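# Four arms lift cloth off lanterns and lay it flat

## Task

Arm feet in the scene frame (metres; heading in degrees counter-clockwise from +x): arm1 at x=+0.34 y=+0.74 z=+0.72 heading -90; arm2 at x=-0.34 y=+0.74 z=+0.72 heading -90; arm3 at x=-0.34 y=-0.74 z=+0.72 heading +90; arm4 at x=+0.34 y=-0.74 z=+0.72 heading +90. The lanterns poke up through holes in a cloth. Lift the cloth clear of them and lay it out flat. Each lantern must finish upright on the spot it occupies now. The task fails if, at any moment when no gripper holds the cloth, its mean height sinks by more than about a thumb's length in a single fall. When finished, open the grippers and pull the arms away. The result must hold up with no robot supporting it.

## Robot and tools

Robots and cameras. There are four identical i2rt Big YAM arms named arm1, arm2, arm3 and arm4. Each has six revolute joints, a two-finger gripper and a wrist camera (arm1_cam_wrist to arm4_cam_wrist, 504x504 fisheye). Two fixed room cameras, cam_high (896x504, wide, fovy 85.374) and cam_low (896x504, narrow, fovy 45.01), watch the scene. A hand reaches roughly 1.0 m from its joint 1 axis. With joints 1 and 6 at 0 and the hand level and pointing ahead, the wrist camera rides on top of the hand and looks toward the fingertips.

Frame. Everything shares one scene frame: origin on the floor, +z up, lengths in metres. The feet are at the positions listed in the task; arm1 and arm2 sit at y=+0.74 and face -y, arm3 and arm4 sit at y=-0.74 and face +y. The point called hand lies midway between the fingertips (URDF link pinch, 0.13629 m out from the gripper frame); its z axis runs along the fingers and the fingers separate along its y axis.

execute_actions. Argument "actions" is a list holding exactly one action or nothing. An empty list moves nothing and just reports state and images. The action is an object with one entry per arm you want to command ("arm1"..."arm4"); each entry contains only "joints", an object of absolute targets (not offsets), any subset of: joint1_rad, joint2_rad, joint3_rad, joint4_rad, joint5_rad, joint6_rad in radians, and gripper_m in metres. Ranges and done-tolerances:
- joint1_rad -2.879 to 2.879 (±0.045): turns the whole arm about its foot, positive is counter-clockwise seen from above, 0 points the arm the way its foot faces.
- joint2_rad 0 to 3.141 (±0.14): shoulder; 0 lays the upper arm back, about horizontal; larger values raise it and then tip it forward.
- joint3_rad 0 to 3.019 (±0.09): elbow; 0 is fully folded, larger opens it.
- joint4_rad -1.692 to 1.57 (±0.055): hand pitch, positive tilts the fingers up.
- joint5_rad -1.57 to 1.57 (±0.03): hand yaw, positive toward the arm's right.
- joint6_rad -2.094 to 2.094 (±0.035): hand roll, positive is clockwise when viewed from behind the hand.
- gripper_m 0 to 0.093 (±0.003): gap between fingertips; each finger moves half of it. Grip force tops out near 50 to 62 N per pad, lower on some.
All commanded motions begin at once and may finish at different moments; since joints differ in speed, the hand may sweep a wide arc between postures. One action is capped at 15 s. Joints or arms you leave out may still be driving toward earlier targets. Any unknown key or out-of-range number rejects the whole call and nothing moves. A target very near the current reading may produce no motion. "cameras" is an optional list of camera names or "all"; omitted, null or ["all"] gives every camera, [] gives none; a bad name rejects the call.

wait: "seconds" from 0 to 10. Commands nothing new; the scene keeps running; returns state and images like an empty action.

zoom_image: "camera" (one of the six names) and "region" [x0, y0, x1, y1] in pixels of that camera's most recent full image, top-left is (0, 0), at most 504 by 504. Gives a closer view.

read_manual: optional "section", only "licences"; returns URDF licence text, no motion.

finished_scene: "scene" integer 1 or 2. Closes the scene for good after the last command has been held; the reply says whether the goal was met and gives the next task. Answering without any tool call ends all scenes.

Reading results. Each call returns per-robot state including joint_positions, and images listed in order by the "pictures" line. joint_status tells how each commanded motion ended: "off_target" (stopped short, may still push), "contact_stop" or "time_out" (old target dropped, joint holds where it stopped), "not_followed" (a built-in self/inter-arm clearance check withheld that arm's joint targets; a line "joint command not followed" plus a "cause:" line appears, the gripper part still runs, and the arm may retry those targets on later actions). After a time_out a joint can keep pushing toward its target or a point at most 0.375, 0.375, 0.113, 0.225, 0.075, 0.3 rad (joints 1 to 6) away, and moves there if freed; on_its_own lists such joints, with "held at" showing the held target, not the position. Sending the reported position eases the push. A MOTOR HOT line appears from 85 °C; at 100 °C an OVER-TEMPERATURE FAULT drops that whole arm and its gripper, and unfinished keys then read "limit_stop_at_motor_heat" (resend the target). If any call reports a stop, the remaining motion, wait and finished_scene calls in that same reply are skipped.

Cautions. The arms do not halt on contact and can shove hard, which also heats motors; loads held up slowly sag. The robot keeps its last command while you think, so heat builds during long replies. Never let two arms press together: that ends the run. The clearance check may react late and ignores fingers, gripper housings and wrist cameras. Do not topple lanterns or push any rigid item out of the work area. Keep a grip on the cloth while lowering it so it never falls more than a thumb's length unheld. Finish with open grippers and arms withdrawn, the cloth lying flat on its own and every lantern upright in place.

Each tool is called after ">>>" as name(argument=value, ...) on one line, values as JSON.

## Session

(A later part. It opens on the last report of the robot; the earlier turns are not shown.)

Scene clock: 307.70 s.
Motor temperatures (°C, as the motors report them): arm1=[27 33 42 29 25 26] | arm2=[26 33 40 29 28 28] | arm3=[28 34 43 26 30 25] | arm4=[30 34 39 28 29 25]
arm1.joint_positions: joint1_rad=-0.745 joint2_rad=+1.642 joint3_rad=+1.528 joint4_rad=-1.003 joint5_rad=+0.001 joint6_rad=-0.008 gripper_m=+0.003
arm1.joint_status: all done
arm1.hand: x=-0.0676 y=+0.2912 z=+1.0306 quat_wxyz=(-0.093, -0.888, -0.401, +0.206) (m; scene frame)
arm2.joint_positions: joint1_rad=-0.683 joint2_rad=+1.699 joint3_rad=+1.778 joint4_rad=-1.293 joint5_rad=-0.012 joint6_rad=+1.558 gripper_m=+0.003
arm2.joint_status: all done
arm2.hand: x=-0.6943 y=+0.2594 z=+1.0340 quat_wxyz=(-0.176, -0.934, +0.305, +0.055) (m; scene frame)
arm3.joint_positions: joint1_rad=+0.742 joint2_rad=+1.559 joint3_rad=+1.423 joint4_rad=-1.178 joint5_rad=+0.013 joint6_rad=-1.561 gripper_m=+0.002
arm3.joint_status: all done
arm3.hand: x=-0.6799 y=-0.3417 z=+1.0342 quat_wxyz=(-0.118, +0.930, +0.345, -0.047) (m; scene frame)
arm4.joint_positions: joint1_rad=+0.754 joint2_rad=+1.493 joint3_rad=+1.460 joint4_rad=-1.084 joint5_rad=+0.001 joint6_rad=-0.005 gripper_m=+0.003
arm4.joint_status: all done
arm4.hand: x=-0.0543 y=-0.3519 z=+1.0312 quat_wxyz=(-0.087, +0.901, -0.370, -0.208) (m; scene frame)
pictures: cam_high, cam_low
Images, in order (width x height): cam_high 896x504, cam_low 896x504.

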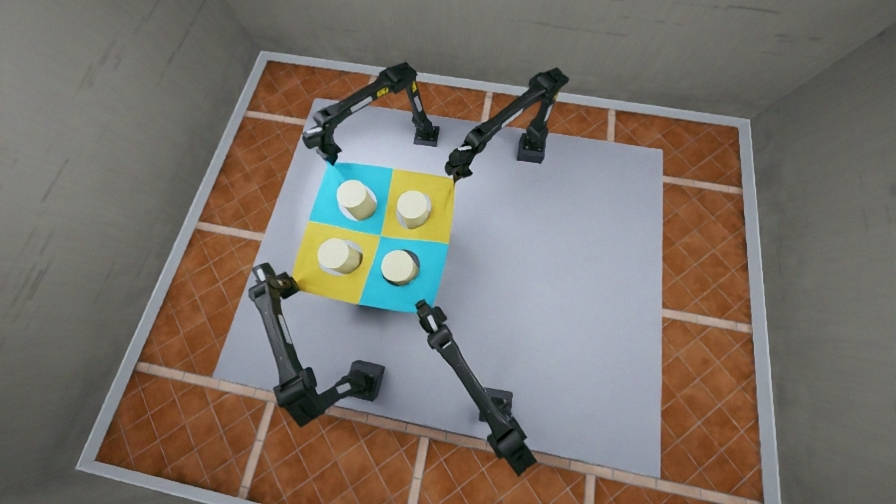

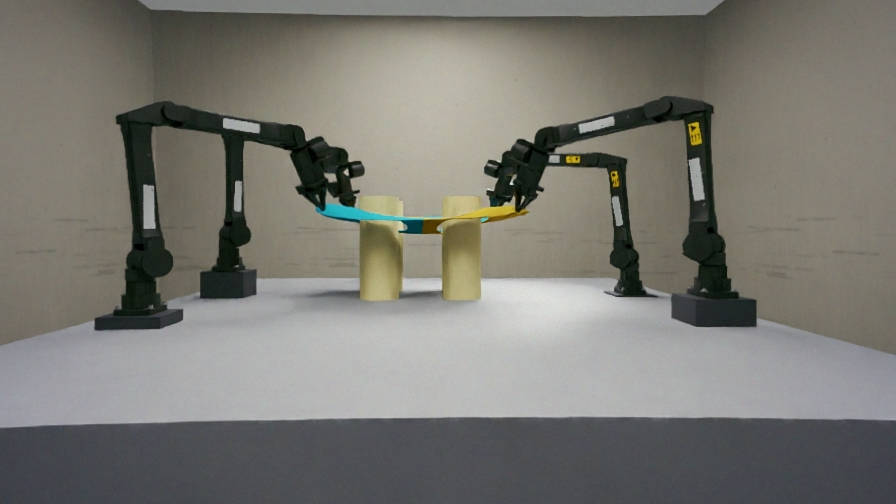

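>>> execute_actions(actions=[{"arm1":{"joints":{"joint2_rad":1.546,"joint3_rad":1.656,"joint4_rad":-1.045}},"arm2":{"joints":{"joint2_rad":1.645,"joint3_rad":1.96,"joint4_rad":-1.336}},"arm3":{"joints":{"joint2_rad":1.47,"joint3_rad":1.571,"joint4_rad":-1.229}},"arm4":{"joints":{"joint2_rad":1.413,"joint3_rad":1.62,"joint4_rad":-1.14}}}], cameras=["cam_high","cam_low"])

Scene clock: 325.53 s.
Motor temperatures (°C, as the motors report them): arm1=[27 33 45 29 25 26] | arm2=[26 33 41 29 28 28] | arm3=[28 34 47 26 30 25] | arm4=[30 34 41 28 29 25]
arm1.joint_positions: joint1_rad=-0.745 joint2_rad=+1.552 joint3_rad=+1.614 joint4_rad=-1.026 joint5_rad=+0.001 joint6_rad=-0.008 gripper_m=+0.003
arm1.joint_status: all done
arm1.hand: x=-0.0679 y=+0.2916 z=+1.1239 quat_wxyz=(-0.124, -0.869, -0.393, +0.274) (m; scene frame)
arm2.joint_positions: joint1_rad=-0.683 joint2_rad=+1.640 joint3_rad=+1.915 joint4_rad=-1.328 joint5_rad=-0.011 joint6_rad=+1.558 gripper_m=+0.003
arm2.joint_status: all done
arm2.hand: x=-0.6939 y=+0.2597 z=+1.1301 quat_wxyz=(-0.250, -0.918, +0.298, +0.081) (m; scene frame)
arm3.joint_positions: joint1_rad=+0.742 joint2_rad=+1.459 joint3_rad=+1.523 joint4_rad=-1.220 joint5_rad=+0.013 joint6_rad=-1.561 gripper_m=+0.002
arm3.joint_status: all done
arm3.hand: x=-0.6799 y=-0.3396 z=+1.1276 quat_wxyz=(-0.191, +0.918, +0.340, -0.074) (m; scene frame)
arm4.joint_positions: joint1_rad=+0.754 joint2_rad=+1.417 joint3_rad=+1.577 joint4_rad=-1.119 joint5_rad=+0.001 joint6_rad=-0.005 gripper_m=+0.003
arm4.joint_status: all done
arm4.hand: x=-0.0541 y=-0.3521 z=+1.1257 quat_wxyz=(-0.116, +0.882, -0.362, -0.278) (m; scene frame)
pictures: cam_high, cam_low
Images, in order (width x height): cam_high 896x504, cam_low 896x504.

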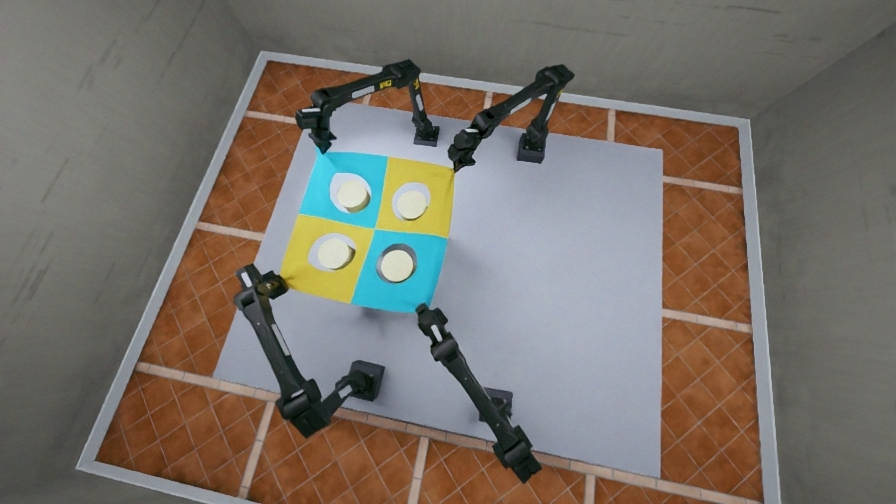

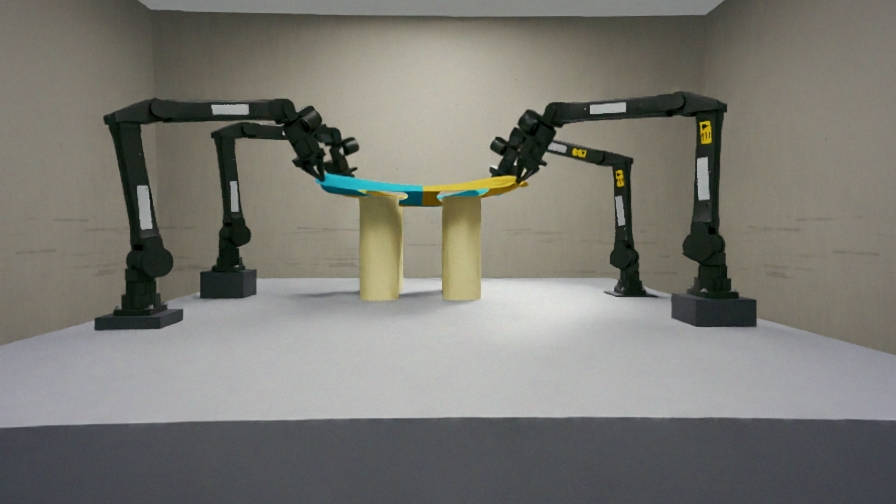

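>>> execute_actions(actions=[{"arm1":{"joints":{"joint2_rad":1.512,"joint3_rad":1.895,"joint4_rad":-1.148}},"arm2":{"joints":{"joint2_rad":1.598,"joint3_rad":2.145,"joint4_rad":-1.29}},"arm3":{"joints":{"joint2_rad":1.32,"joint3_rad":1.615,"joint4_rad":-1.047}},"arm4":{"joints":{"joint2_rad":1.415,"joint3_rad":1.895,"joint4_rad":-1.252}}}], cameras=["cam_high","cam_low"])

Scene clock: 355.63 s.
Motor temperatures (°C, as the motors report them): arm1=[27 33 48 29 25 26] | arm2=[26 33 43 29 28 28] | arm3=[28 34 50 26 30 25] | arm4=[30 34 43 28 29 25]
arm1.joint_positions: joint1_rad=-0.745 joint2_rad=+1.523 joint3_rad=+1.849 joint4_rad=-1.130 joint5_rad=+0.001 joint6_rad=-0.008 gripper_m=+0.003
arm1.joint_status: all done
arm1.hand: x=-0.0680 y=+0.2923 z=+1.2490 quat_wxyz=(-0.154, -0.845, -0.381, +0.343) (m; scene frame)
arm2.joint_positions: joint1_rad=-0.683 joint2_rad=+1.589 joint3_rad=+2.106 joint4_rad=-1.306 joint5_rad=-0.011 joint6_rad=+1.558 gripper_m=+0.003
arm2.joint_status: all done
arm2.hand: x=-0.6912 y=+0.2637 z=+1.2585 quat_wxyz=(-0.368, -0.877, +0.285, +0.122) (m; scene frame)
arm3.joint_positions: joint1_rad=+0.743 joint2_rad=+1.310 joint3_rad=+1.573 joint4_rad=-1.066 joint5_rad=+0.013 joint6_rad=-1.561 gripper_m=+0.002
arm3.joint_status: all done
arm3.hand: x=-0.6802 y=-0.3368 z=+1.2502 quat_wxyz=(-0.348, +0.871, +0.320, -0.135) (m; scene frame)
arm4.joint_positions: joint1_rad=+0.754 joint2_rad=+1.425 joint3_rad=+1.852 joint4_rad=-1.232 joint5_rad=+0.000 joint6_rad=-0.005 gripper_m=+0.003
arm4.joint_status: all done
arm4.hand: x=-0.0562 y=-0.3502 z=+1.2471 quat_wxyz=(-0.144, +0.858, -0.352, -0.345) (m; scene frame)
pictures: cam_high, cam_low
Images, in order (width x height): cam_high 896x504, cam_low 896x504.

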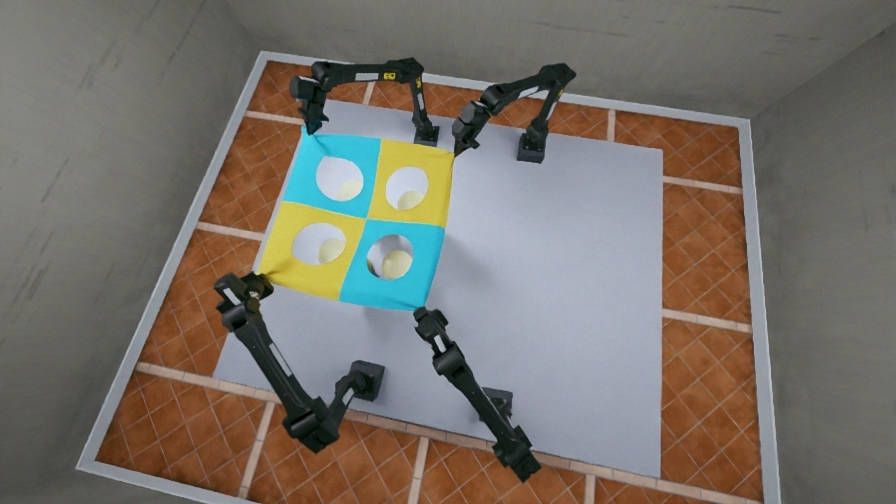

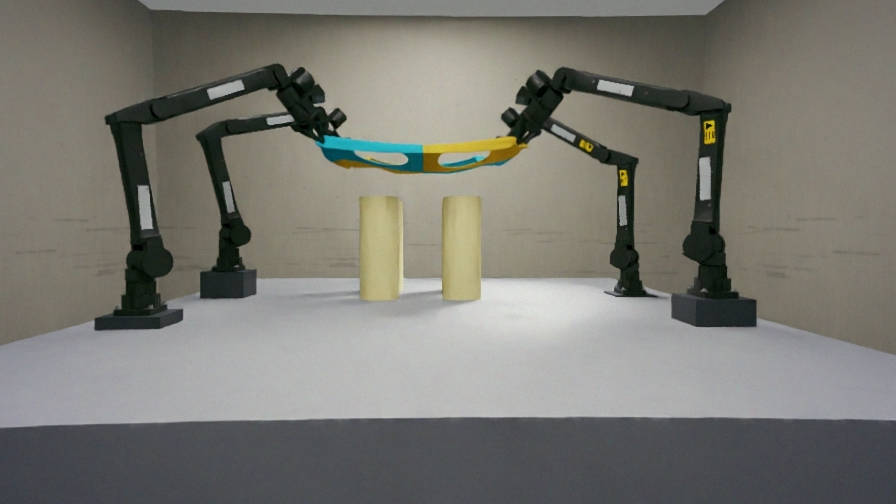

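>>> execute_actions(actions=[{"arm1":{"joints":{"joint1_rad":-0.54,"joint2_rad":1.314,"joint3_rad":1.64,"joint4_rad":-1.125,"joint6_rad":0.2}},"arm2":{"joints":{"joint1_rad":-0.478,"joint2_rad":1.412,"joint3_rad":1.885,"joint4_rad":-1.262,"joint6_rad":1.76}},"arm3":{"joints":{"joint1_rad":0.517,"joint2_rad":1.11,"joint3_rad":1.41,"joint4_rad":-1.11,"joint6_rad":-1.79}},"arm4":{"joints":{"joint1_rad":0.536,"joint2_rad":1.204,"joint3_rad":1.66,"joint4_rad":-1.27,"joint6_rad":-0.22}}}], cameras=["cam_low"])

Scene clock: 374.07 s.
Motor temperatures (°C, as the motors report them): arm1=[27 33 49 29 25 26] | arm2=[26 33 42 30 28 28] | arm3=[28 33 50 27 31 25] | arm4=[30 34 43 28 29 25]
arm1.joint_positions: joint1_rad=-0.540 joint2_rad=+1.318 joint3_rad=+1.638 joint4_rad=-1.128 joint5_rad=+0.003 joint6_rad=+0.191 gripper_m=+0.003
arm1.joint_status: all done
arm1.hand: x=+0.0709 y=+0.2881 z=+1.2485 quat_wxyz=(-0.218, -0.844, -0.384, +0.305) (m; scene frame)
arm2.joint_positions: joint1_rad=-0.460 joint2_rad=+1.408 joint3_rad=+1.888 joint4_rad=-1.280 joint5_rad=-0.008 joint6_rad=+1.747 gripper_m=+0.003
arm2.joint_status: all done
arm2.hand: x=-0.5495 y=+0.2543 z=+1.2506 quat_wxyz=(-0.380, -0.884, +0.270, +0.046) (m; scene frame)
arm3.joint_positions: joint1_rad=+0.499 joint2_rad=+1.100 joint3_rad=+1.418 joint4_rad=-1.105 joint5_rad=+0.010 joint6_rad=-1.780 gripper_m=+0.002
arm3.joint_status: all done
arm3.hand: x=-0.5362 y=-0.3375 z=+1.2563 quat_wxyz=(-0.375, +0.872, +0.309, -0.053) (m; scene frame)
arm4.joint_positions: joint1_rad=+0.534 joint2_rad=+1.204 joint3_rad=+1.662 joint4_rad=-1.257 joint5_rad=-0.003 joint6_rad=-0.204 gripper_m=+0.003
arm4.joint_status: all done
arm4.hand: x=+0.0855 y=-0.3493 z=+1.2523 quat_wxyz=(-0.213, +0.854, -0.360, -0.311) (m; scene frame)
pictures: cam_low
Images, in order (width x height): cam_low 896x504.

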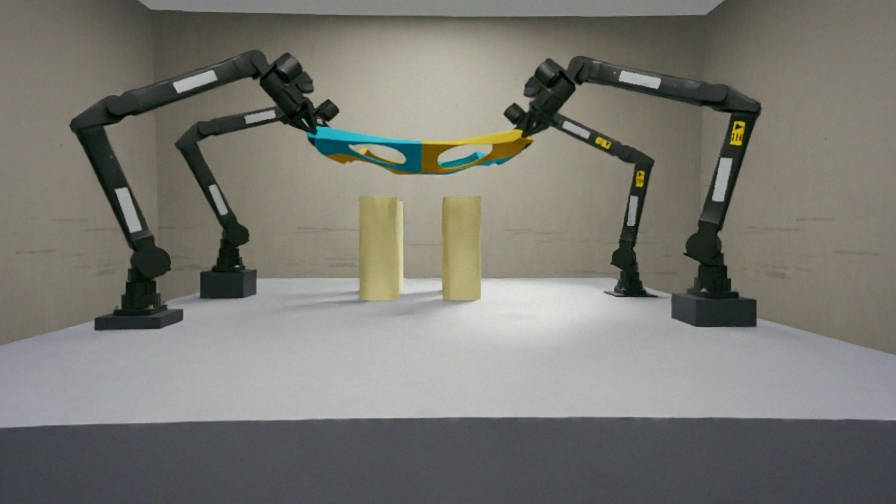

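>>> execute_actions(actions=[{"arm1":{"joints":{"joint1_rad":-0.236,"joint2_rad":1.158,"joint3_rad":1.51,"joint4_rad":-1.16,"joint6_rad":0.5}},"arm2":{"joints":{"joint1_rad":-0.19,"joint2_rad":1.289,"joint3_rad":1.764,"joint4_rad":-1.28,"joint6_rad":2.07}},"arm3":{"joints":{"joint1_rad":0.167,"joint2_rad":0.985,"joint3_rad":1.315,"joint4_rad":-1.153,"joint6_rad":-2.09}},"arm4":{"joints":{"joint1_rad":0.193,"joint2_rad":1.049,"joint3_rad":1.546,"joint4_rad":-1.313,"joint6_rad":-0.57}}}], cameras=["cam_low"])

Scene clock: 393.83 s.
Motor temperatures (°C, as the motors report them): arm1=[27 33 45 29 25 26] | arm2=[26 32 40 30 28 28] | arm3=[28 32 45 27 30 25] | arm4=[30 34 40 28 29 25]
arm1.joint_positions: joint1_rad=-0.238 joint2_rad=+1.166 joint3_rad=+1.501 joint4_rad=-1.147 joint5_rad=+0.006 joint6_rad=+0.490 gripper_m=+0.003
arm1.joint_status: all done
arm1.hand: x=+0.2309 y=+0.2893 z=+1.2444 quat_wxyz=(-0.296, -0.844, -0.385, +0.227) (m; scene frame)
arm2.joint_positions: joint1_rad=-0.168 joint2_rad=+1.299 joint3_rad=+1.763 joint4_rad=-1.280 joint5_rad=-0.010 joint6_rad=+2.056 gripper_m=+0.003
arm2.joint_status: all done
arm2.hand: x=-0.3934 y=+0.2533 z=+1.2391 quat_wxyz=(-0.368, -0.885, +0.278, -0.066) (m; scene frame)
arm3.joint_positions: joint1_rad=+0.154 joint2_rad=+0.989 joint3_rad=+1.316 joint4_rad=-1.143 joint5_rad=+0.010 joint6_rad=-2.069 gripper_m=+0.002
arm3.joint_status: all done
joint sent to its limit — the command would take arm3.joint6_rad past its lower limit, so that joint was sent only as far as its limit.
arm3.hand: x=-0.3833 y=-0.3377 z=+1.2390 quat_wxyz=(-0.358, +0.886, +0.287, +0.065) (m; scene frame)
arm4.joint_positions: joint1_rad=+0.202 joint2_rad=+1.050 joint3_rad=+1.540 joint4_rad=-1.297 joint5_rad=-0.004 joint6_rad=-0.554 gripper_m=+0.003
arm4.joint_status: all done
arm4.hand: x=+0.2411 y=-0.3519 z=+1.2464 quat_wxyz=(-0.301, +0.858, -0.352, -0.220) (m; scene frame)
pictures: cam_low
Images, in order (width x height): cam_low 896x504.

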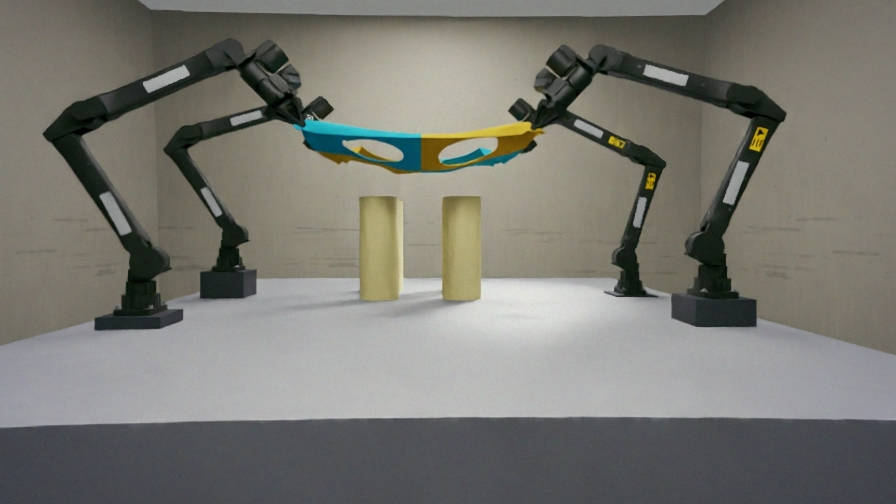

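>>> execute_actions(actions=[{"arm1":{"joints":{"joint1_rad":0.09,"joint6_rad":0.83}},"arm2":{"joints":{"joint1_rad":0.112}},"arm3":{"joints":{"joint1_rad":-0.216,"joint6_rad":-2.07}},"arm4":{"joints":{"joint1_rad":-0.192,"joint6_rad":-0.94}}}], cameras=["cam_high"])

Scene clock: 407.47 s.
Motor temperatures (°C, as the motors report them): arm1=[27 32 45 29 25 26] | arm2=[26 32 40 30 28 28] | arm3=[28 32 45 27 30 25] | arm4=[30 33 40 28 29 25]
arm1.joint_positions: joint1_rad=+0.083 joint2_rad=+1.166 joint3_rad=+1.501 joint4_rad=-1.150 joint5_rad=+0.009 joint6_rad=+0.821 gripper_m=+0.003
arm1.joint_status: all done
arm1.hand: x=+0.3785 y=+0.2802 z=+1.2441 quat_wxyz=(-0.351, -0.847, -0.381, +0.123) (m; scene frame)
arm2.joint_positions: joint1_rad=+0.131 joint2_rad=+1.299 joint3_rad=+1.763 joint4_rad=-1.280 joint5_rad=-0.008 joint6_rad=+2.061 gripper_m=+0.003
arm2.joint_status: all done
arm2.hand: x=-0.2459 y=+0.2563 z=+1.2376 quat_wxyz=(-0.353, -0.917, +0.145, -0.119) (m; scene frame)
arm3.joint_positions: joint1_rad=-0.225 joint2_rad=+0.989 joint3_rad=+1.316 joint4_rad=-1.143 joint5_rad=+0.010 joint6_rad=-2.069 gripper_m=+0.002
arm3.joint_status: all done
arm3.hand: x=-0.2329 y=-0.3465 z=+1.2377 quat_wxyz=(-0.337, +0.925, +0.116, +0.133) (m; scene frame)
arm4.joint_positions: joint1_rad=-0.179 joint2_rad=+1.050 joint3_rad=+1.540 joint4_rad=-1.302 joint5_rad=-0.007 joint6_rad=-0.924 gripper_m=+0.003
arm4.joint_status: all done
arm4.hand: x=+0.3917 y=-0.3457 z=+1.2457 quat_wxyz=(-0.358, +0.857, -0.357, -0.095) (m; scene frame)
pictures: cam_high
Images, in order (width x height): cam_high 896x504.

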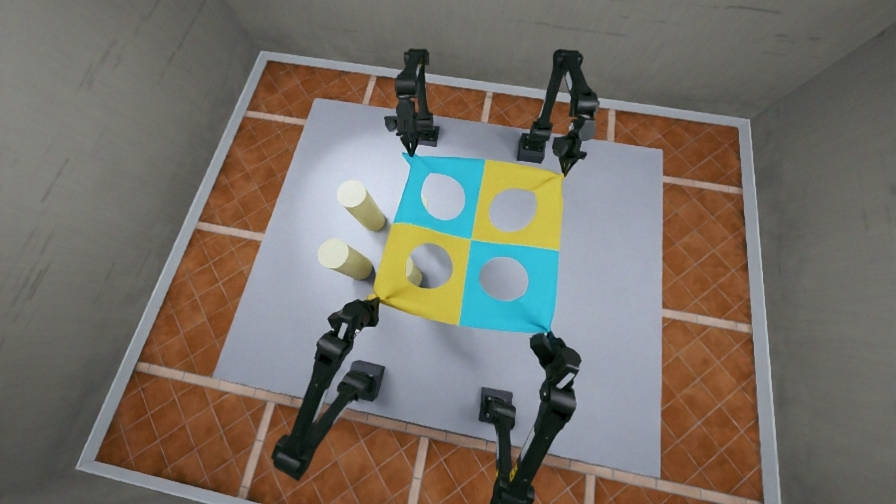

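>>> execute_actions(actions=[{"arm1":{"joints":{"joint1_rad":0.386,"joint2_rad":1.243,"joint3_rad":1.61,"joint4_rad":-1.12,"joint6_rad":1.12}},"arm2":{"joints":{"joint1_rad":0.374,"joint2_rad":1.41,"joint3_rad":1.92}},"arm3":{"joints":{"joint1_rad":-0.519,"joint2_rad":1.135,"joint3_rad":1.465,"joint4_rad":-1.078}},"arm4":{"joints":{"joint1_rad":-0.522,"joint2_rad":1.152,"joint3_rad":1.655,"joint4_rad":-1.252,"joint6_rad":-1.27}}}], cameras=["cam_high"])

Scene clock: 424.17 s.
Motor temperatures (°C, as the motors report them): arm1=[27 32 46 29 25 26] | arm2=[26 32 40 29 28 28] | arm3=[28 32 46 27 30 25] | arm4=[30 33 40 28 29 25]
arm1.joint_positions: joint1_rad=+0.376 joint2_rad=+1.248 joint3_rad=+1.547 joint4_rad=-1.138 joint5_rad=+0.011 joint6_rad=+1.110 gripper_m=+0.003
arm1.joint_status: all done
arm1.hand: x=+0.5217 y=+0.2838 z=+1.2332 quat_wxyz=(-0.360, -0.850, -0.384, +0.018) (m; scene frame)
arm2.joint_positions: joint1_rad=+0.395 joint2_rad=+1.417 joint3_rad=+1.861 joint4_rad=-1.280 joint5_rad=-0.008 joint6_rad=+2.061 gripper_m=+0.003
arm2.joint_status: all done
arm2.hand: x=-0.1024 y=+0.2543 z=+1.2276 quat_wxyz=(-0.325, -0.932, +0.023, -0.159) (m; scene frame)
arm3.joint_positions: joint1_rad=-0.531 joint2_rad=+1.159 joint3_rad=+1.405 joint4_rad=-1.084 joint5_rad=+0.007 joint6_rad=-2.069 gripper_m=+0.002
arm3.joint_status: all done
arm3.hand: x=-0.0862 y=-0.3370 z=+1.2236 quat_wxyz=(-0.303, +0.936, -0.025, +0.178) (m; scene frame)
arm4.joint_positions: joint1_rad=-0.514 joint2_rad=+1.163 joint3_rad=+1.597 joint4_rad=-1.273 joint5_rad=-0.009 joint6_rad=-1.254 gripper_m=+0.003
arm4.joint_status: all done
arm4.hand: x=+0.5395 y=-0.3449 z=+1.2339 quat_wxyz=(-0.357, +0.861, -0.361, +0.025) (m; scene frame)
pictures: cam_high
Images, in order (width x height): cam_high 896x504.

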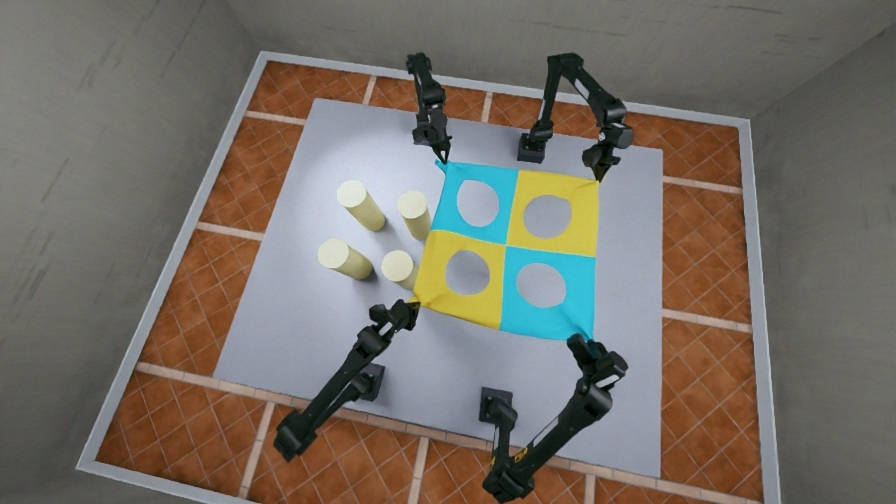

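>>> execute_actions(actions=[{"arm1":{"joints":{"joint1_rad":0.612,"joint2_rad":1.428,"joint3_rad":1.497,"joint4_rad":-1.036,"joint6_rad":1.35}},"arm2":{"joints":{"joint1_rad":0.572,"joint2_rad":1.574,"joint3_rad":1.798,"joint4_rad":-1.2}},"arm3":{"joints":{"joint1_rad":-0.725,"joint2_rad":1.369,"joint3_rad":1.378,"joint4_rad":-0.98}},"arm4":{"joints":{"joint1_rad":-0.753,"joint2_rad":1.324,"joint3_rad":1.5,"joint4_rad":-1.14,"joint6_rad":-1.5}}}], cameras=["cam_high"])

Scene clock: 447.07 s.
Motor temperatures (°C, as the motors report them): arm1=[27 32 53 29 25 26] | arm2=[26 32 44 29 28 28] | arm3=[28 33 54 27 30 25] | arm4=[30 33 45 28 29 25]
arm1.joint_positions: joint1_rad=+0.595 joint2_rad=+1.449 joint3_rad=+1.471 joint4_rad=-1.057 joint5_rad=+0.013 joint6_rad=+1.339 gripper_m=+0.003
arm1.joint_status: all done
arm1.hand: x=+0.6486 y=+0.2893 z=+1.1043 quat_wxyz=(-0.264, -0.880, -0.393, -0.043) (m; scene frame)
arm2.joint_positions: joint1_rad=+0.588 joint2_rad=+1.603 joint3_rad=+1.784 joint4_rad=-1.193 joint5_rad=-0.005 joint6_rad=+2.064 gripper_m=+0.003
arm2.joint_status: all done
arm2.hand: x=+0.0250 y=+0.2507 z=+1.0967 quat_wxyz=(-0.237, -0.959, -0.066, -0.143) (m; scene frame)
arm3.joint_positions: joint1_rad=-0.733 joint2_rad=+1.392 joint3_rad=+1.377 joint4_rad=-0.974 joint5_rad=+0.005 joint6_rad=-2.071 gripper_m=+0.002
arm3.joint_status: all done
arm3.hand: x=+0.0359 y=-0.3437 z=+1.1112 quat_wxyz=(-0.225, +0.953, -0.120, +0.166) (m; scene frame)
arm4.joint_positions: joint1_rad=-0.741 joint2_rad=+1.339 joint3_rad=+1.481 joint4_rad=-1.166 joint5_rad=-0.010 joint6_rad=-1.483 gripper_m=+0.003
arm4.joint_status: all done
arm4.hand: x=+0.6630 y=-0.3538 z=+1.1104 quat_wxyz=(-0.259, +0.888, -0.371, +0.078) (m; scene frame)
pictures: cam_high
Images, in order (width x height): cam_high 896x504.

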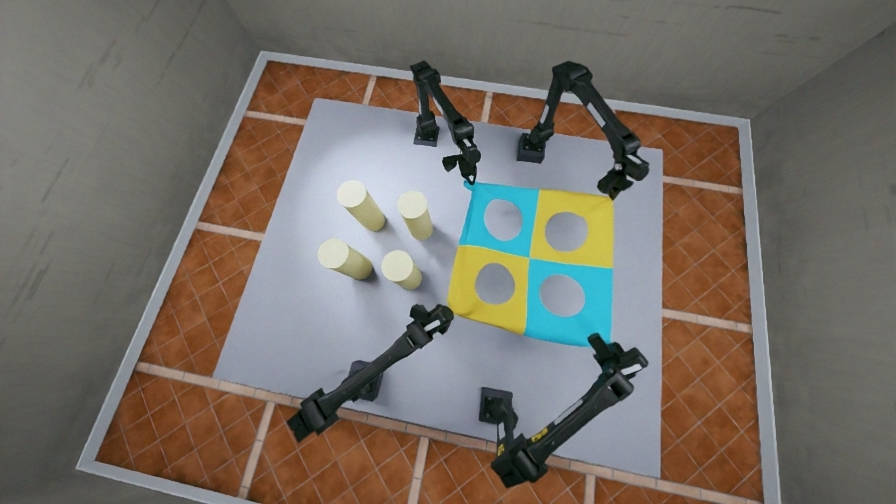

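>>> execute_actions(actions=[{"arm1":{"joints":{"joint1_rad":0.62,"joint2_rad":1.647,"joint3_rad":1.347,"joint4_rad":-0.942}},"arm2":{"joints":{"joint2_rad":1.724,"joint3_rad":1.616,"joint4_rad":-1.155}},"arm3":{"joints":{"joint2_rad":1.634,"joint3_rad":1.275,"joint4_rad":-0.915}},"arm4":{"joints":{"joint2_rad":1.515,"joint3_rad":1.291,"joint4_rad":-1.023}}}], cameras=["cam_low"])

Scene clock: 468.73 s.
Motor temperatures (°C, as the motors report them): arm1=[27 33 50 29 26 26] | arm2=[26 34 43 29 28 28] | arm3=[28 34 49 27 30 25] | arm4=[30 34 43 28 29 25]
arm1.joint_positions: joint1_rad=+0.595 joint2_rad=+1.670 joint3_rad=+1.319 joint4_rad=-0.961 joint5_rad=+0.014 joint6_rad=+1.339 gripper_m=+0.003
arm1.joint_status: all done
arm1.hand: x=+0.6473 y=+0.2900 z=+0.9240 quat_wxyz=(-0.131, -0.905, -0.405, -0.017) (m; scene frame)
arm2.joint_positions: joint1_rad=+0.588 joint2_rad=+1.744 joint3_rad=+1.607 joint4_rad=-1.144 joint5_rad=-0.006 joint6_rad=+2.065 gripper_m=+0.003
arm2.joint_status: all done
arm2.hand: x=+0.0202 y=+0.2535 z=+0.9335 quat_wxyz=(-0.125, -0.987, -0.066, -0.074) (m; scene frame)
arm3.joint_positions: joint1_rad=-0.733 joint2_rad=+1.650 joint3_rad=+1.276 joint4_rad=-0.908 joint5_rad=+0.005 joint6_rad=-2.071 gripper_m=+0.002
arm3.joint_status: all done
arm3.hand: x=+0.0387 y=-0.3408 z=+0.9344 quat_wxyz=(-0.108, +0.983, -0.124, +0.082) (m; scene frame)
arm4.joint_positions: joint1_rad=-0.741 joint2_rad=+1.534 joint3_rad=+1.268 joint4_rad=-1.045 joint5_rad=-0.011 joint6_rad=-1.484 gripper_m=+0.003
arm4.joint_status: all done
arm4.hand: x=+0.6634 y=-0.3532 z=+0.9248 quat_wxyz=(-0.125, +0.915, -0.383, +0.035) (m; scene frame)
pictures: cam_low
Images, in order (width x height): cam_low 896x504.

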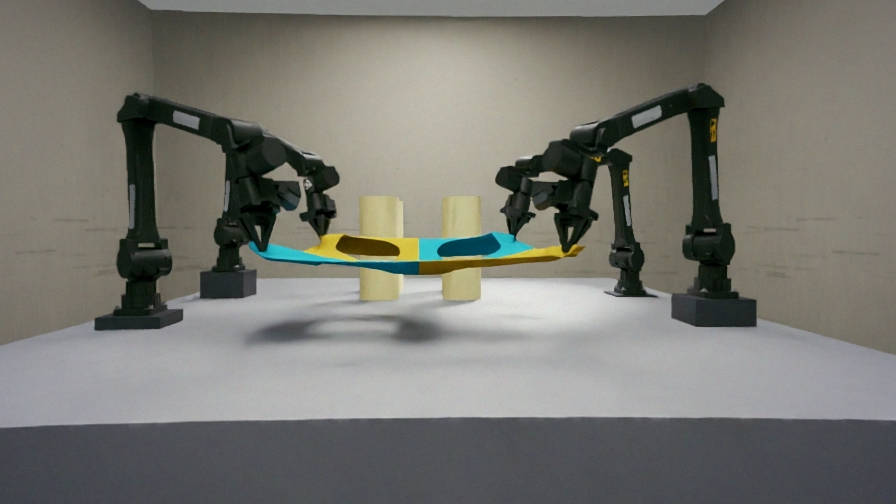

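>>> execute_actions(actions=[{"arm1":{"joints":{"joint1_rad":0.63,"joint2_rad":1.957,"joint4_rad":-0.84}},"arm2":{"joints":{"joint2_rad":2.015,"joint4_rad":-1.17}},"arm3":{"joints":{"joint2_rad":1.962,"joint4_rad":-0.825}},"arm4":{"joints":{"joint1_rad":-0.765,"joint2_rad":1.846,"joint4_rad":-0.966}}}])

Scene clock: 492.13 s.
Motor temperatures (°C, as the motors report them): arm1=[27 34 49 29 26 26] | arm2=[26 35 42 29 28 28] | arm3=[28 35 47 27 30 25] | arm4=[30 35 43 28 29 25]
arm1.joint_positions: joint1_rad=+0.595 joint2_rad=+1.985 joint3_rad=+1.319 joint4_rad=-0.855 joint5_rad=+0.016 joint6_rad=+1.339 gripper_m=+0.003
arm1.joint_status: all done
arm1.hand: x=+0.6475 y=+0.2887 z=+0.7607 quat_wxyz=(-0.028, -0.912, -0.409, +0.004) (m; scene frame)
arm2.joint_positions: joint1_rad=+0.588 joint2_rad=+2.029 joint3_rad=+1.608 joint4_rad=-1.144 joint5_rad=-0.007 joint6_rad=+2.065 gripper_m=+0.003
arm2.joint_status: all done
arm2.hand: x=+0.0173 y=+0.2539 z=+0.7676 quat_wxyz=(-0.005, -0.998, -0.065, +0.001) (m; scene frame)
arm3.joint_positions: joint1_rad=-0.733 joint2_rad=+1.971 joint3_rad=+1.276 joint4_rad=-0.814 joint5_rad=+0.005 joint6_rad=-2.072 gripper_m=+0.002
arm3.joint_status: all done
arm3.hand: x=+0.0339 y=-0.3463 z=+0.7700 quat_wxyz=(-0.017, +0.992, -0.124, +0.016) (m; scene frame)
arm4.joint_positions: joint1_rad=-0.741 joint2_rad=+1.873 joint3_rad=+1.268 joint4_rad=-0.985 joint5_rad=-0.011 joint6_rad=-1.484 gripper_m=+0.003
arm4.joint_status: all done
arm4.hand: x=+0.6642 y=-0.3523 z=+0.7605 quat_wxyz=(+0.007, +0.922, -0.386, -0.008) (m; scene frame)
pictures: arm1_cam_wrist, arm2_cam_wrist, arm3_cam_wrist, arm4_cam_wrist, cam_high, cam_low
Images, in order (width x height): arm1_cam_wrist 504x504, arm2_cam_wrist 504x504, arm3_cam_wrist 504x504, arm4_cam_wrist 504x504, cam_high 896x504, cam_low 896x504.

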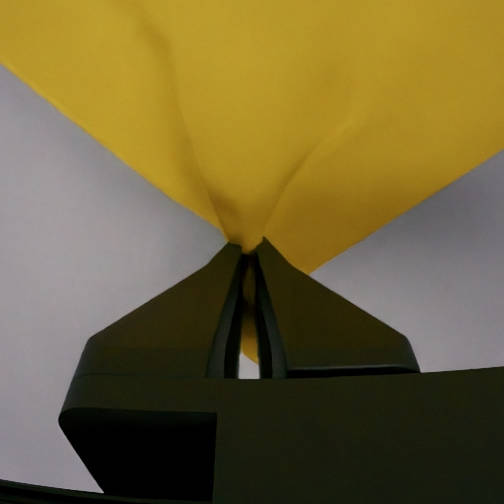

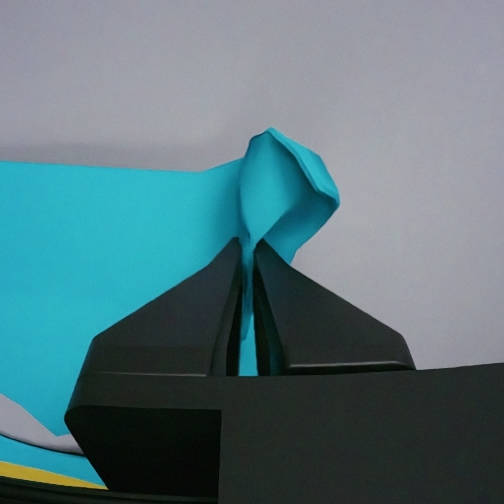

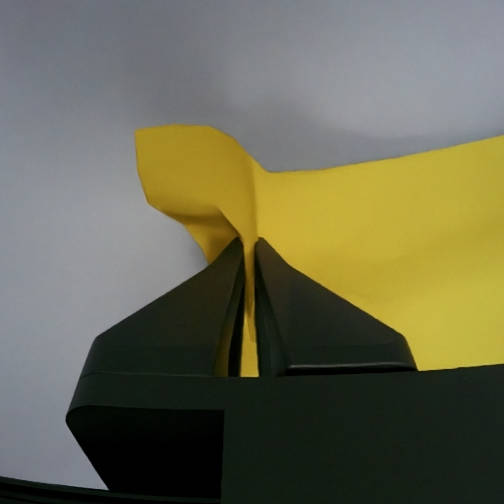

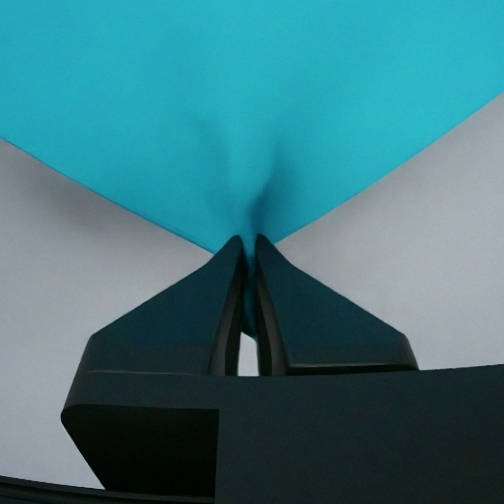

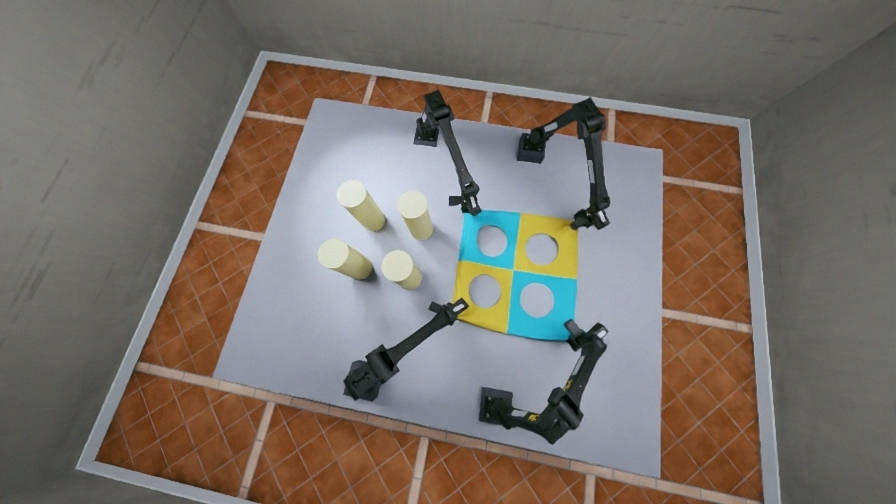

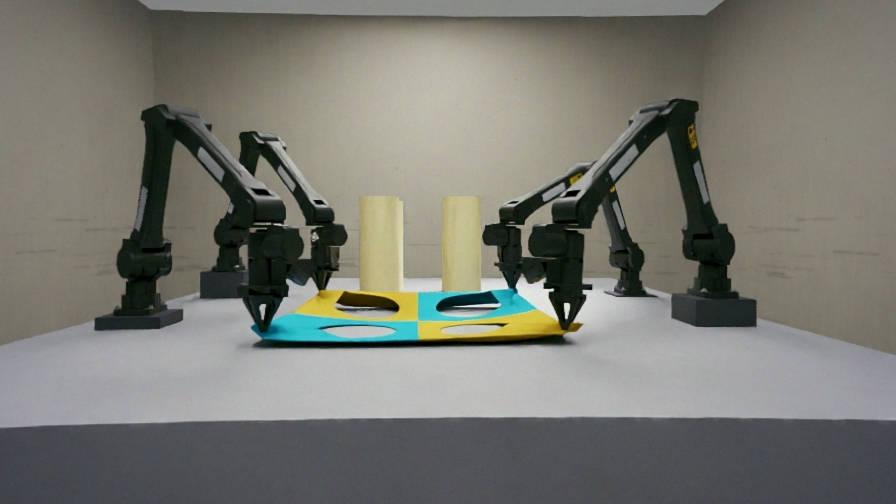

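>>> execute_actions(actions=[{"arm1":{"joints":{"joint1_rad":0.61,"joint2_rad":2.05,"joint4_rad":-0.805}},"arm2":{"joints":{"joint2_rad":2.085}},"arm3":{"joints":{"joint2_rad":2.03,"joint4_rad":-0.79}},"arm4":{"joints":{"joint1_rad":-0.755,"joint2_rad":1.942,"joint4_rad":-0.935}}}], cameras=[])

>>> execute_actions(actions=[{"arm1":{"joints":{"gripper_m":0.062}},"arm2":{"joints":{"gripper_m":0.08}},"arm3":{"joints":{"gripper_m":0.08}},"arm4":{"joints":{"gripper_m":0.062}}}])

Scene clock: 504.20 s.
Motor temperatures (°C, as the motors report them): arm1=[27 35 48 29 26 26] | arm2=[26 35 41 29 28 28] | arm3=[28 36 45 27 30 25] | arm4=[30 36 42 28 29 25]
arm1.joint_positions: joint1_rad=+0.594 joint2_rad=+2.034 joint3_rad=+1.319 joint4_rad=-0.823 joint5_rad=+0.016 joint6_rad=+1.339 gripper_m=+0.003
arm1.joint_status: all done
arm1.hand: x=+0.6472 y=+0.2886 z=+0.7355 quat_wxyz=(-0.021, -0.912, -0.409, +0.005) (m; scene frame)
arm2.joint_positions: joint1_rad=+0.588 joint2_rad=+2.053 joint3_rad=+1.608 joint4_rad=-1.144 joint5_rad=-0.007 joint6_rad=+2.065 gripper_m=+0.003
arm2.joint_status: all done
arm2.hand: x=+0.0157 y=+0.2557 z=+0.7535 quat_wxyz=(+0.005, -0.998, -0.065, +0.007) (m; scene frame)
arm3.joint_positions: joint1_rad=-0.733 joint2_rad=+2.013 joint3_rad=+1.276 joint4_rad=-0.783 joint5_rad=+0.005 joint6_rad=-2.072 gripper_m=+0.002
arm3.joint_status: all done
arm3.hand: x=+0.0340 y=-0.3463 z=+0.7489 quat_wxyz=(-0.013, +0.992, -0.124, +0.013) (m; scene frame)
arm4.joint_positions: joint1_rad=-0.741 joint2_rad=+1.927 joint3_rad=+1.268 joint4_rad=-0.958 joint5_rad=-0.011 joint6_rad=-1.484 gripper_m=+0.003
arm4.joint_status: all done
arm4.hand: x=+0.6638 y=-0.3527 z=+0.7335 quat_wxyz=(+0.020, +0.922, -0.386, -0.012) (m; scene frame)
pictures: none
No camera images: the call's "cameras" was empty. Leave "cameras" out to get every camera's image.

Scene clock: 504.87 s.
Motor temperatures (°C, as the motors report them): arm1=[27 35 48 29 26 26] | arm2=[26 35 41 29 28 28] | arm3=[28 36 45 27 30 25] | arm4=[30 36 42 28 29 25]
arm1.joint_positions: joint1_rad=+0.603 joint2_rad=+2.034 joint3_rad=+1.319 joint4_rad=-0.818 joint5_rad=+0.003 joint6_rad=+1.341 gripper_m=+0.062
arm1.joint_status: all done
arm1.hand: x=+0.6535 y=+0.2916 z=+0.7355 quat_wxyz=(-0.022, -0.911, -0.412, -0.002) (m; scene frame)
arm2.joint_positions: joint1_rad=+0.579 joint2_rad=+2.053 joint3_rad=+1.608 joint4_rad=-1.160 joint5_rad=-0.002 joint6_rad=+2.065 gripper_m=+0.080
arm2.joint_status: all done
arm2.hand: x=+0.0086 y=+0.2553 z=+0.7537 quat_wxyz=(+0.010, -0.998, -0.061, +0.014) (m; scene frame)
arm3.joint_positions: joint1_rad=-0.732 joint2_rad=+2.013 joint3_rad=+1.276 joint4_rad=-0.783 joint5_rad=+0.005 joint6_rad=-2.072 gripper_m=+0.080
arm3.joint_status: all done
arm3.hand: x=+0.0334 y=-0.3459 z=+0.7485 quat_wxyz=(-0.013, +0.992, -0.124, +0.013) (m; scene frame)
arm4.joint_positions: joint1_rad=-0.746 joint2_rad=+1.928 joint3_rad=+1.268 joint4_rad=-0.949 joint5_rad=-0.004 joint6_rad=-1.485 gripper_m=+0.062
arm4.joint_status: all done
arm4.hand: x=+0.6680 y=-0.3537 z=+0.7332 quat_wxyz=(+0.018, +0.921, -0.388, -0.007) (m; scene frame)
pictures: arm1_cam_wrist, arm2_cam_wrist, arm3_cam_wrist, arm4_cam_wrist, cam_high, cam_low
Images, in order (width x height): arm1_cam_wrist 504x504, arm2_cam_wrist 504x504, arm3_cam_wrist 504x504, arm4_cam_wrist 504x504, cam_high 896x504, cam_low 896x504.

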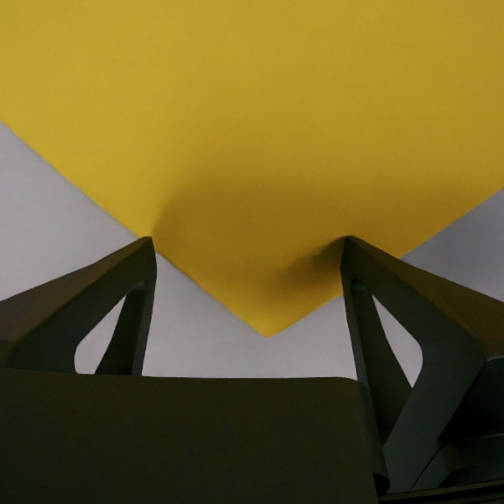

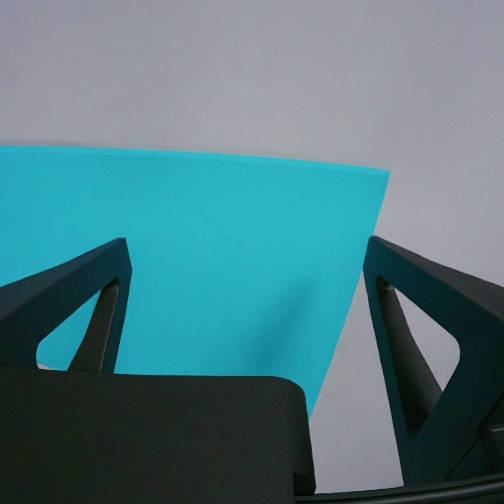

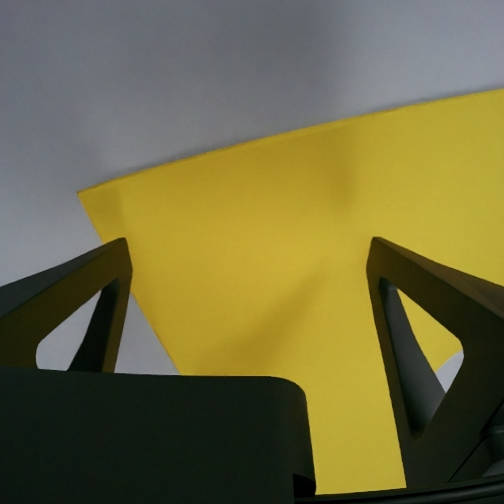

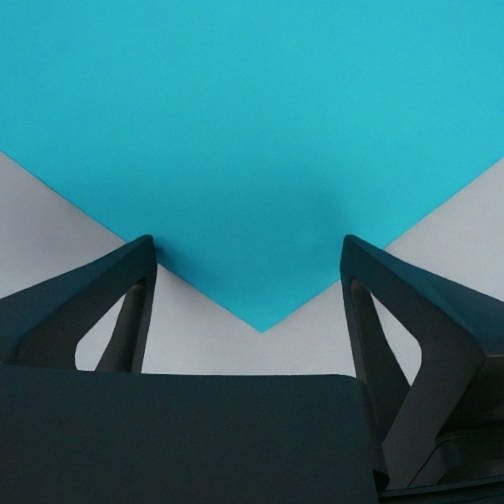

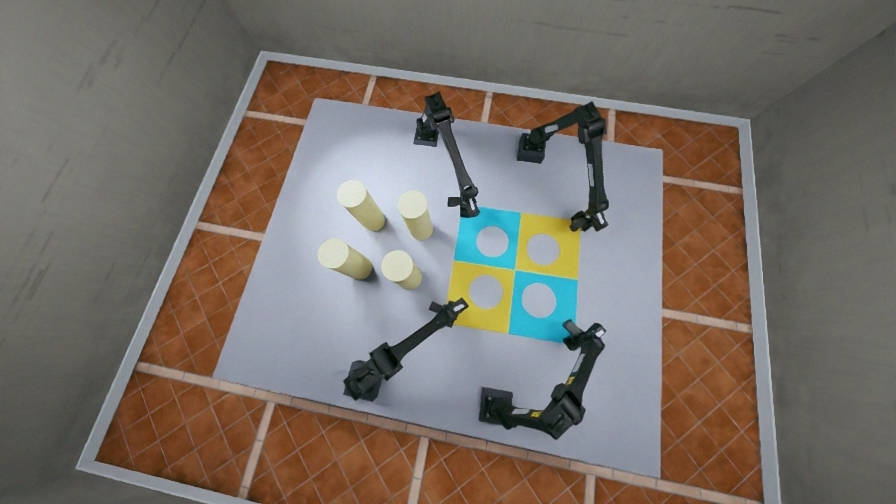

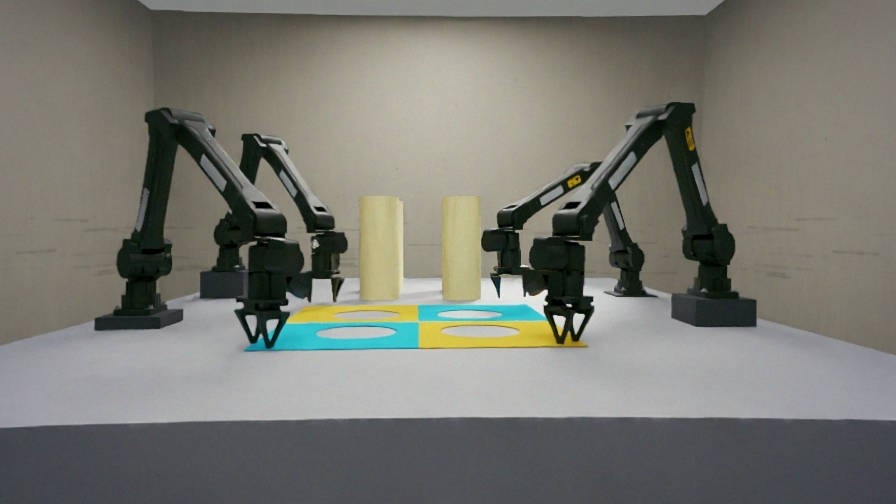

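Flat. Retreat by raising the shoulders only.

>>> execute_actions(actions=[{"arm1":{"joints":{"joint2_rad":0.9}},"arm2":{"joints":{"joint2_rad":0.9}},"arm3":{"joints":{"joint2_rad":0.9}},"arm4":{"joints":{"joint2_rad":0.9}}}], cameras=["cam_high","cam_low"])

Scene clock: 511.90 s.
Motor temperatures (°C, as the motors report them): arm1=[27 35 47 29 26 26] | arm2=[26 35 41 29 28 28] | arm3=[28 36 45 27 30 25] | arm4=[30 36 42 28 29 25]
arm1.joint_positions: joint1_rad=+0.603 joint2_rad=+0.889 joint3_rad=+1.328 joint4_rad=-0.813 joint5_rad=+0.002 joint6_rad=+1.342 gripper_m=+0.062
arm1.joint_status: all done
arm1.hand: x=+0.5721 y=+0.4085 z=+1.3315 quat_wxyz=(-0.555, -0.752, -0.340, -0.108) (m; scene frame)
arm2.joint_positions: joint1_rad=+0.579 joint2_rad=+0.889 joint3_rad=+1.613 joint4_rad=-1.161 joint5_rad=-0.002 joint6_rad=+2.065 gripper_m=+0.080
arm2.joint_status: all done
arm2.hand: x=-0.1295 y=+0.4646 z=+1.3454 quat_wxyz=(-0.460, -0.841, -0.056, -0.279) (m; scene frame)
arm3.joint_positions: joint1_rad=-0.732 joint2_rad=+0.890 joint3_rad=+1.270 joint4_rad=-0.783 joint5_rad=+0.004 joint6_rad=-2.072 gripper_m=+0.080
arm3.joint_status: all done
arm3.hand: x=-0.0452 y=-0.4291 z=+1.3220 quat_wxyz=(-0.441, +0.832, -0.105, +0.321) (m; scene frame)
arm4.joint_positions: joint1_rad=-0.746 joint2_rad=+0.889 joint3_rad=+1.268 joint4_rad=-0.945 joint5_rad=-0.003 joint6_rad=-1.485 gripper_m=+0.062
arm4.joint_status: all done
arm4.hand: x=+0.5950 y=-0.4382 z=+1.2279 quat_wxyz=(-0.458, +0.808, -0.339, +0.147) (m; scene frame)
pictures: cam_high, cam_low
Images, in order (width x height): cam_high 896x504, cam_low 896x504.

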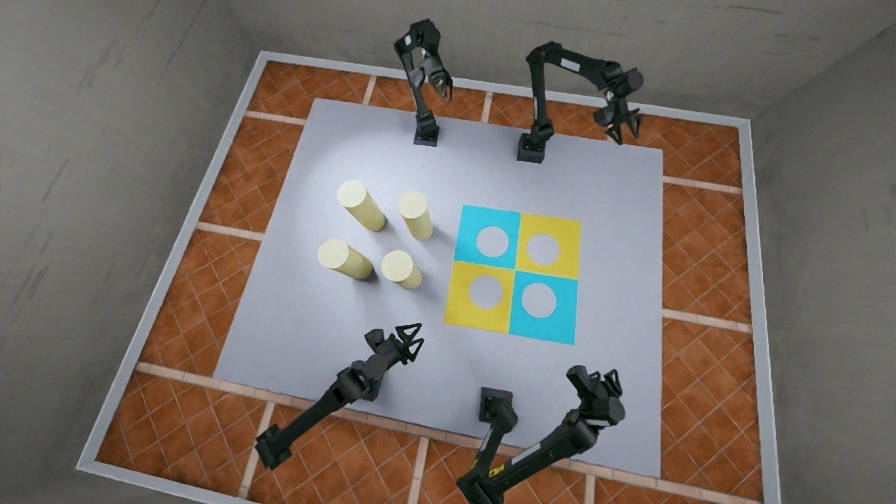

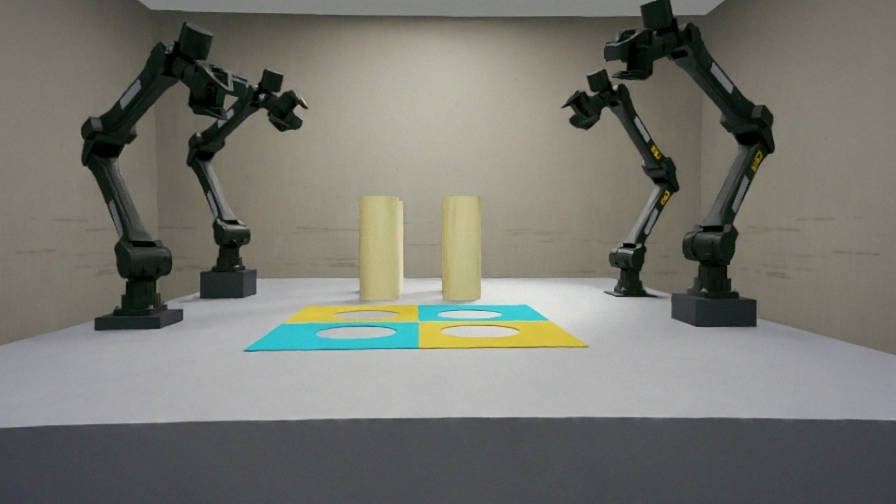

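>>> finished_scene(scene=1)

The scene is finished: the task was done.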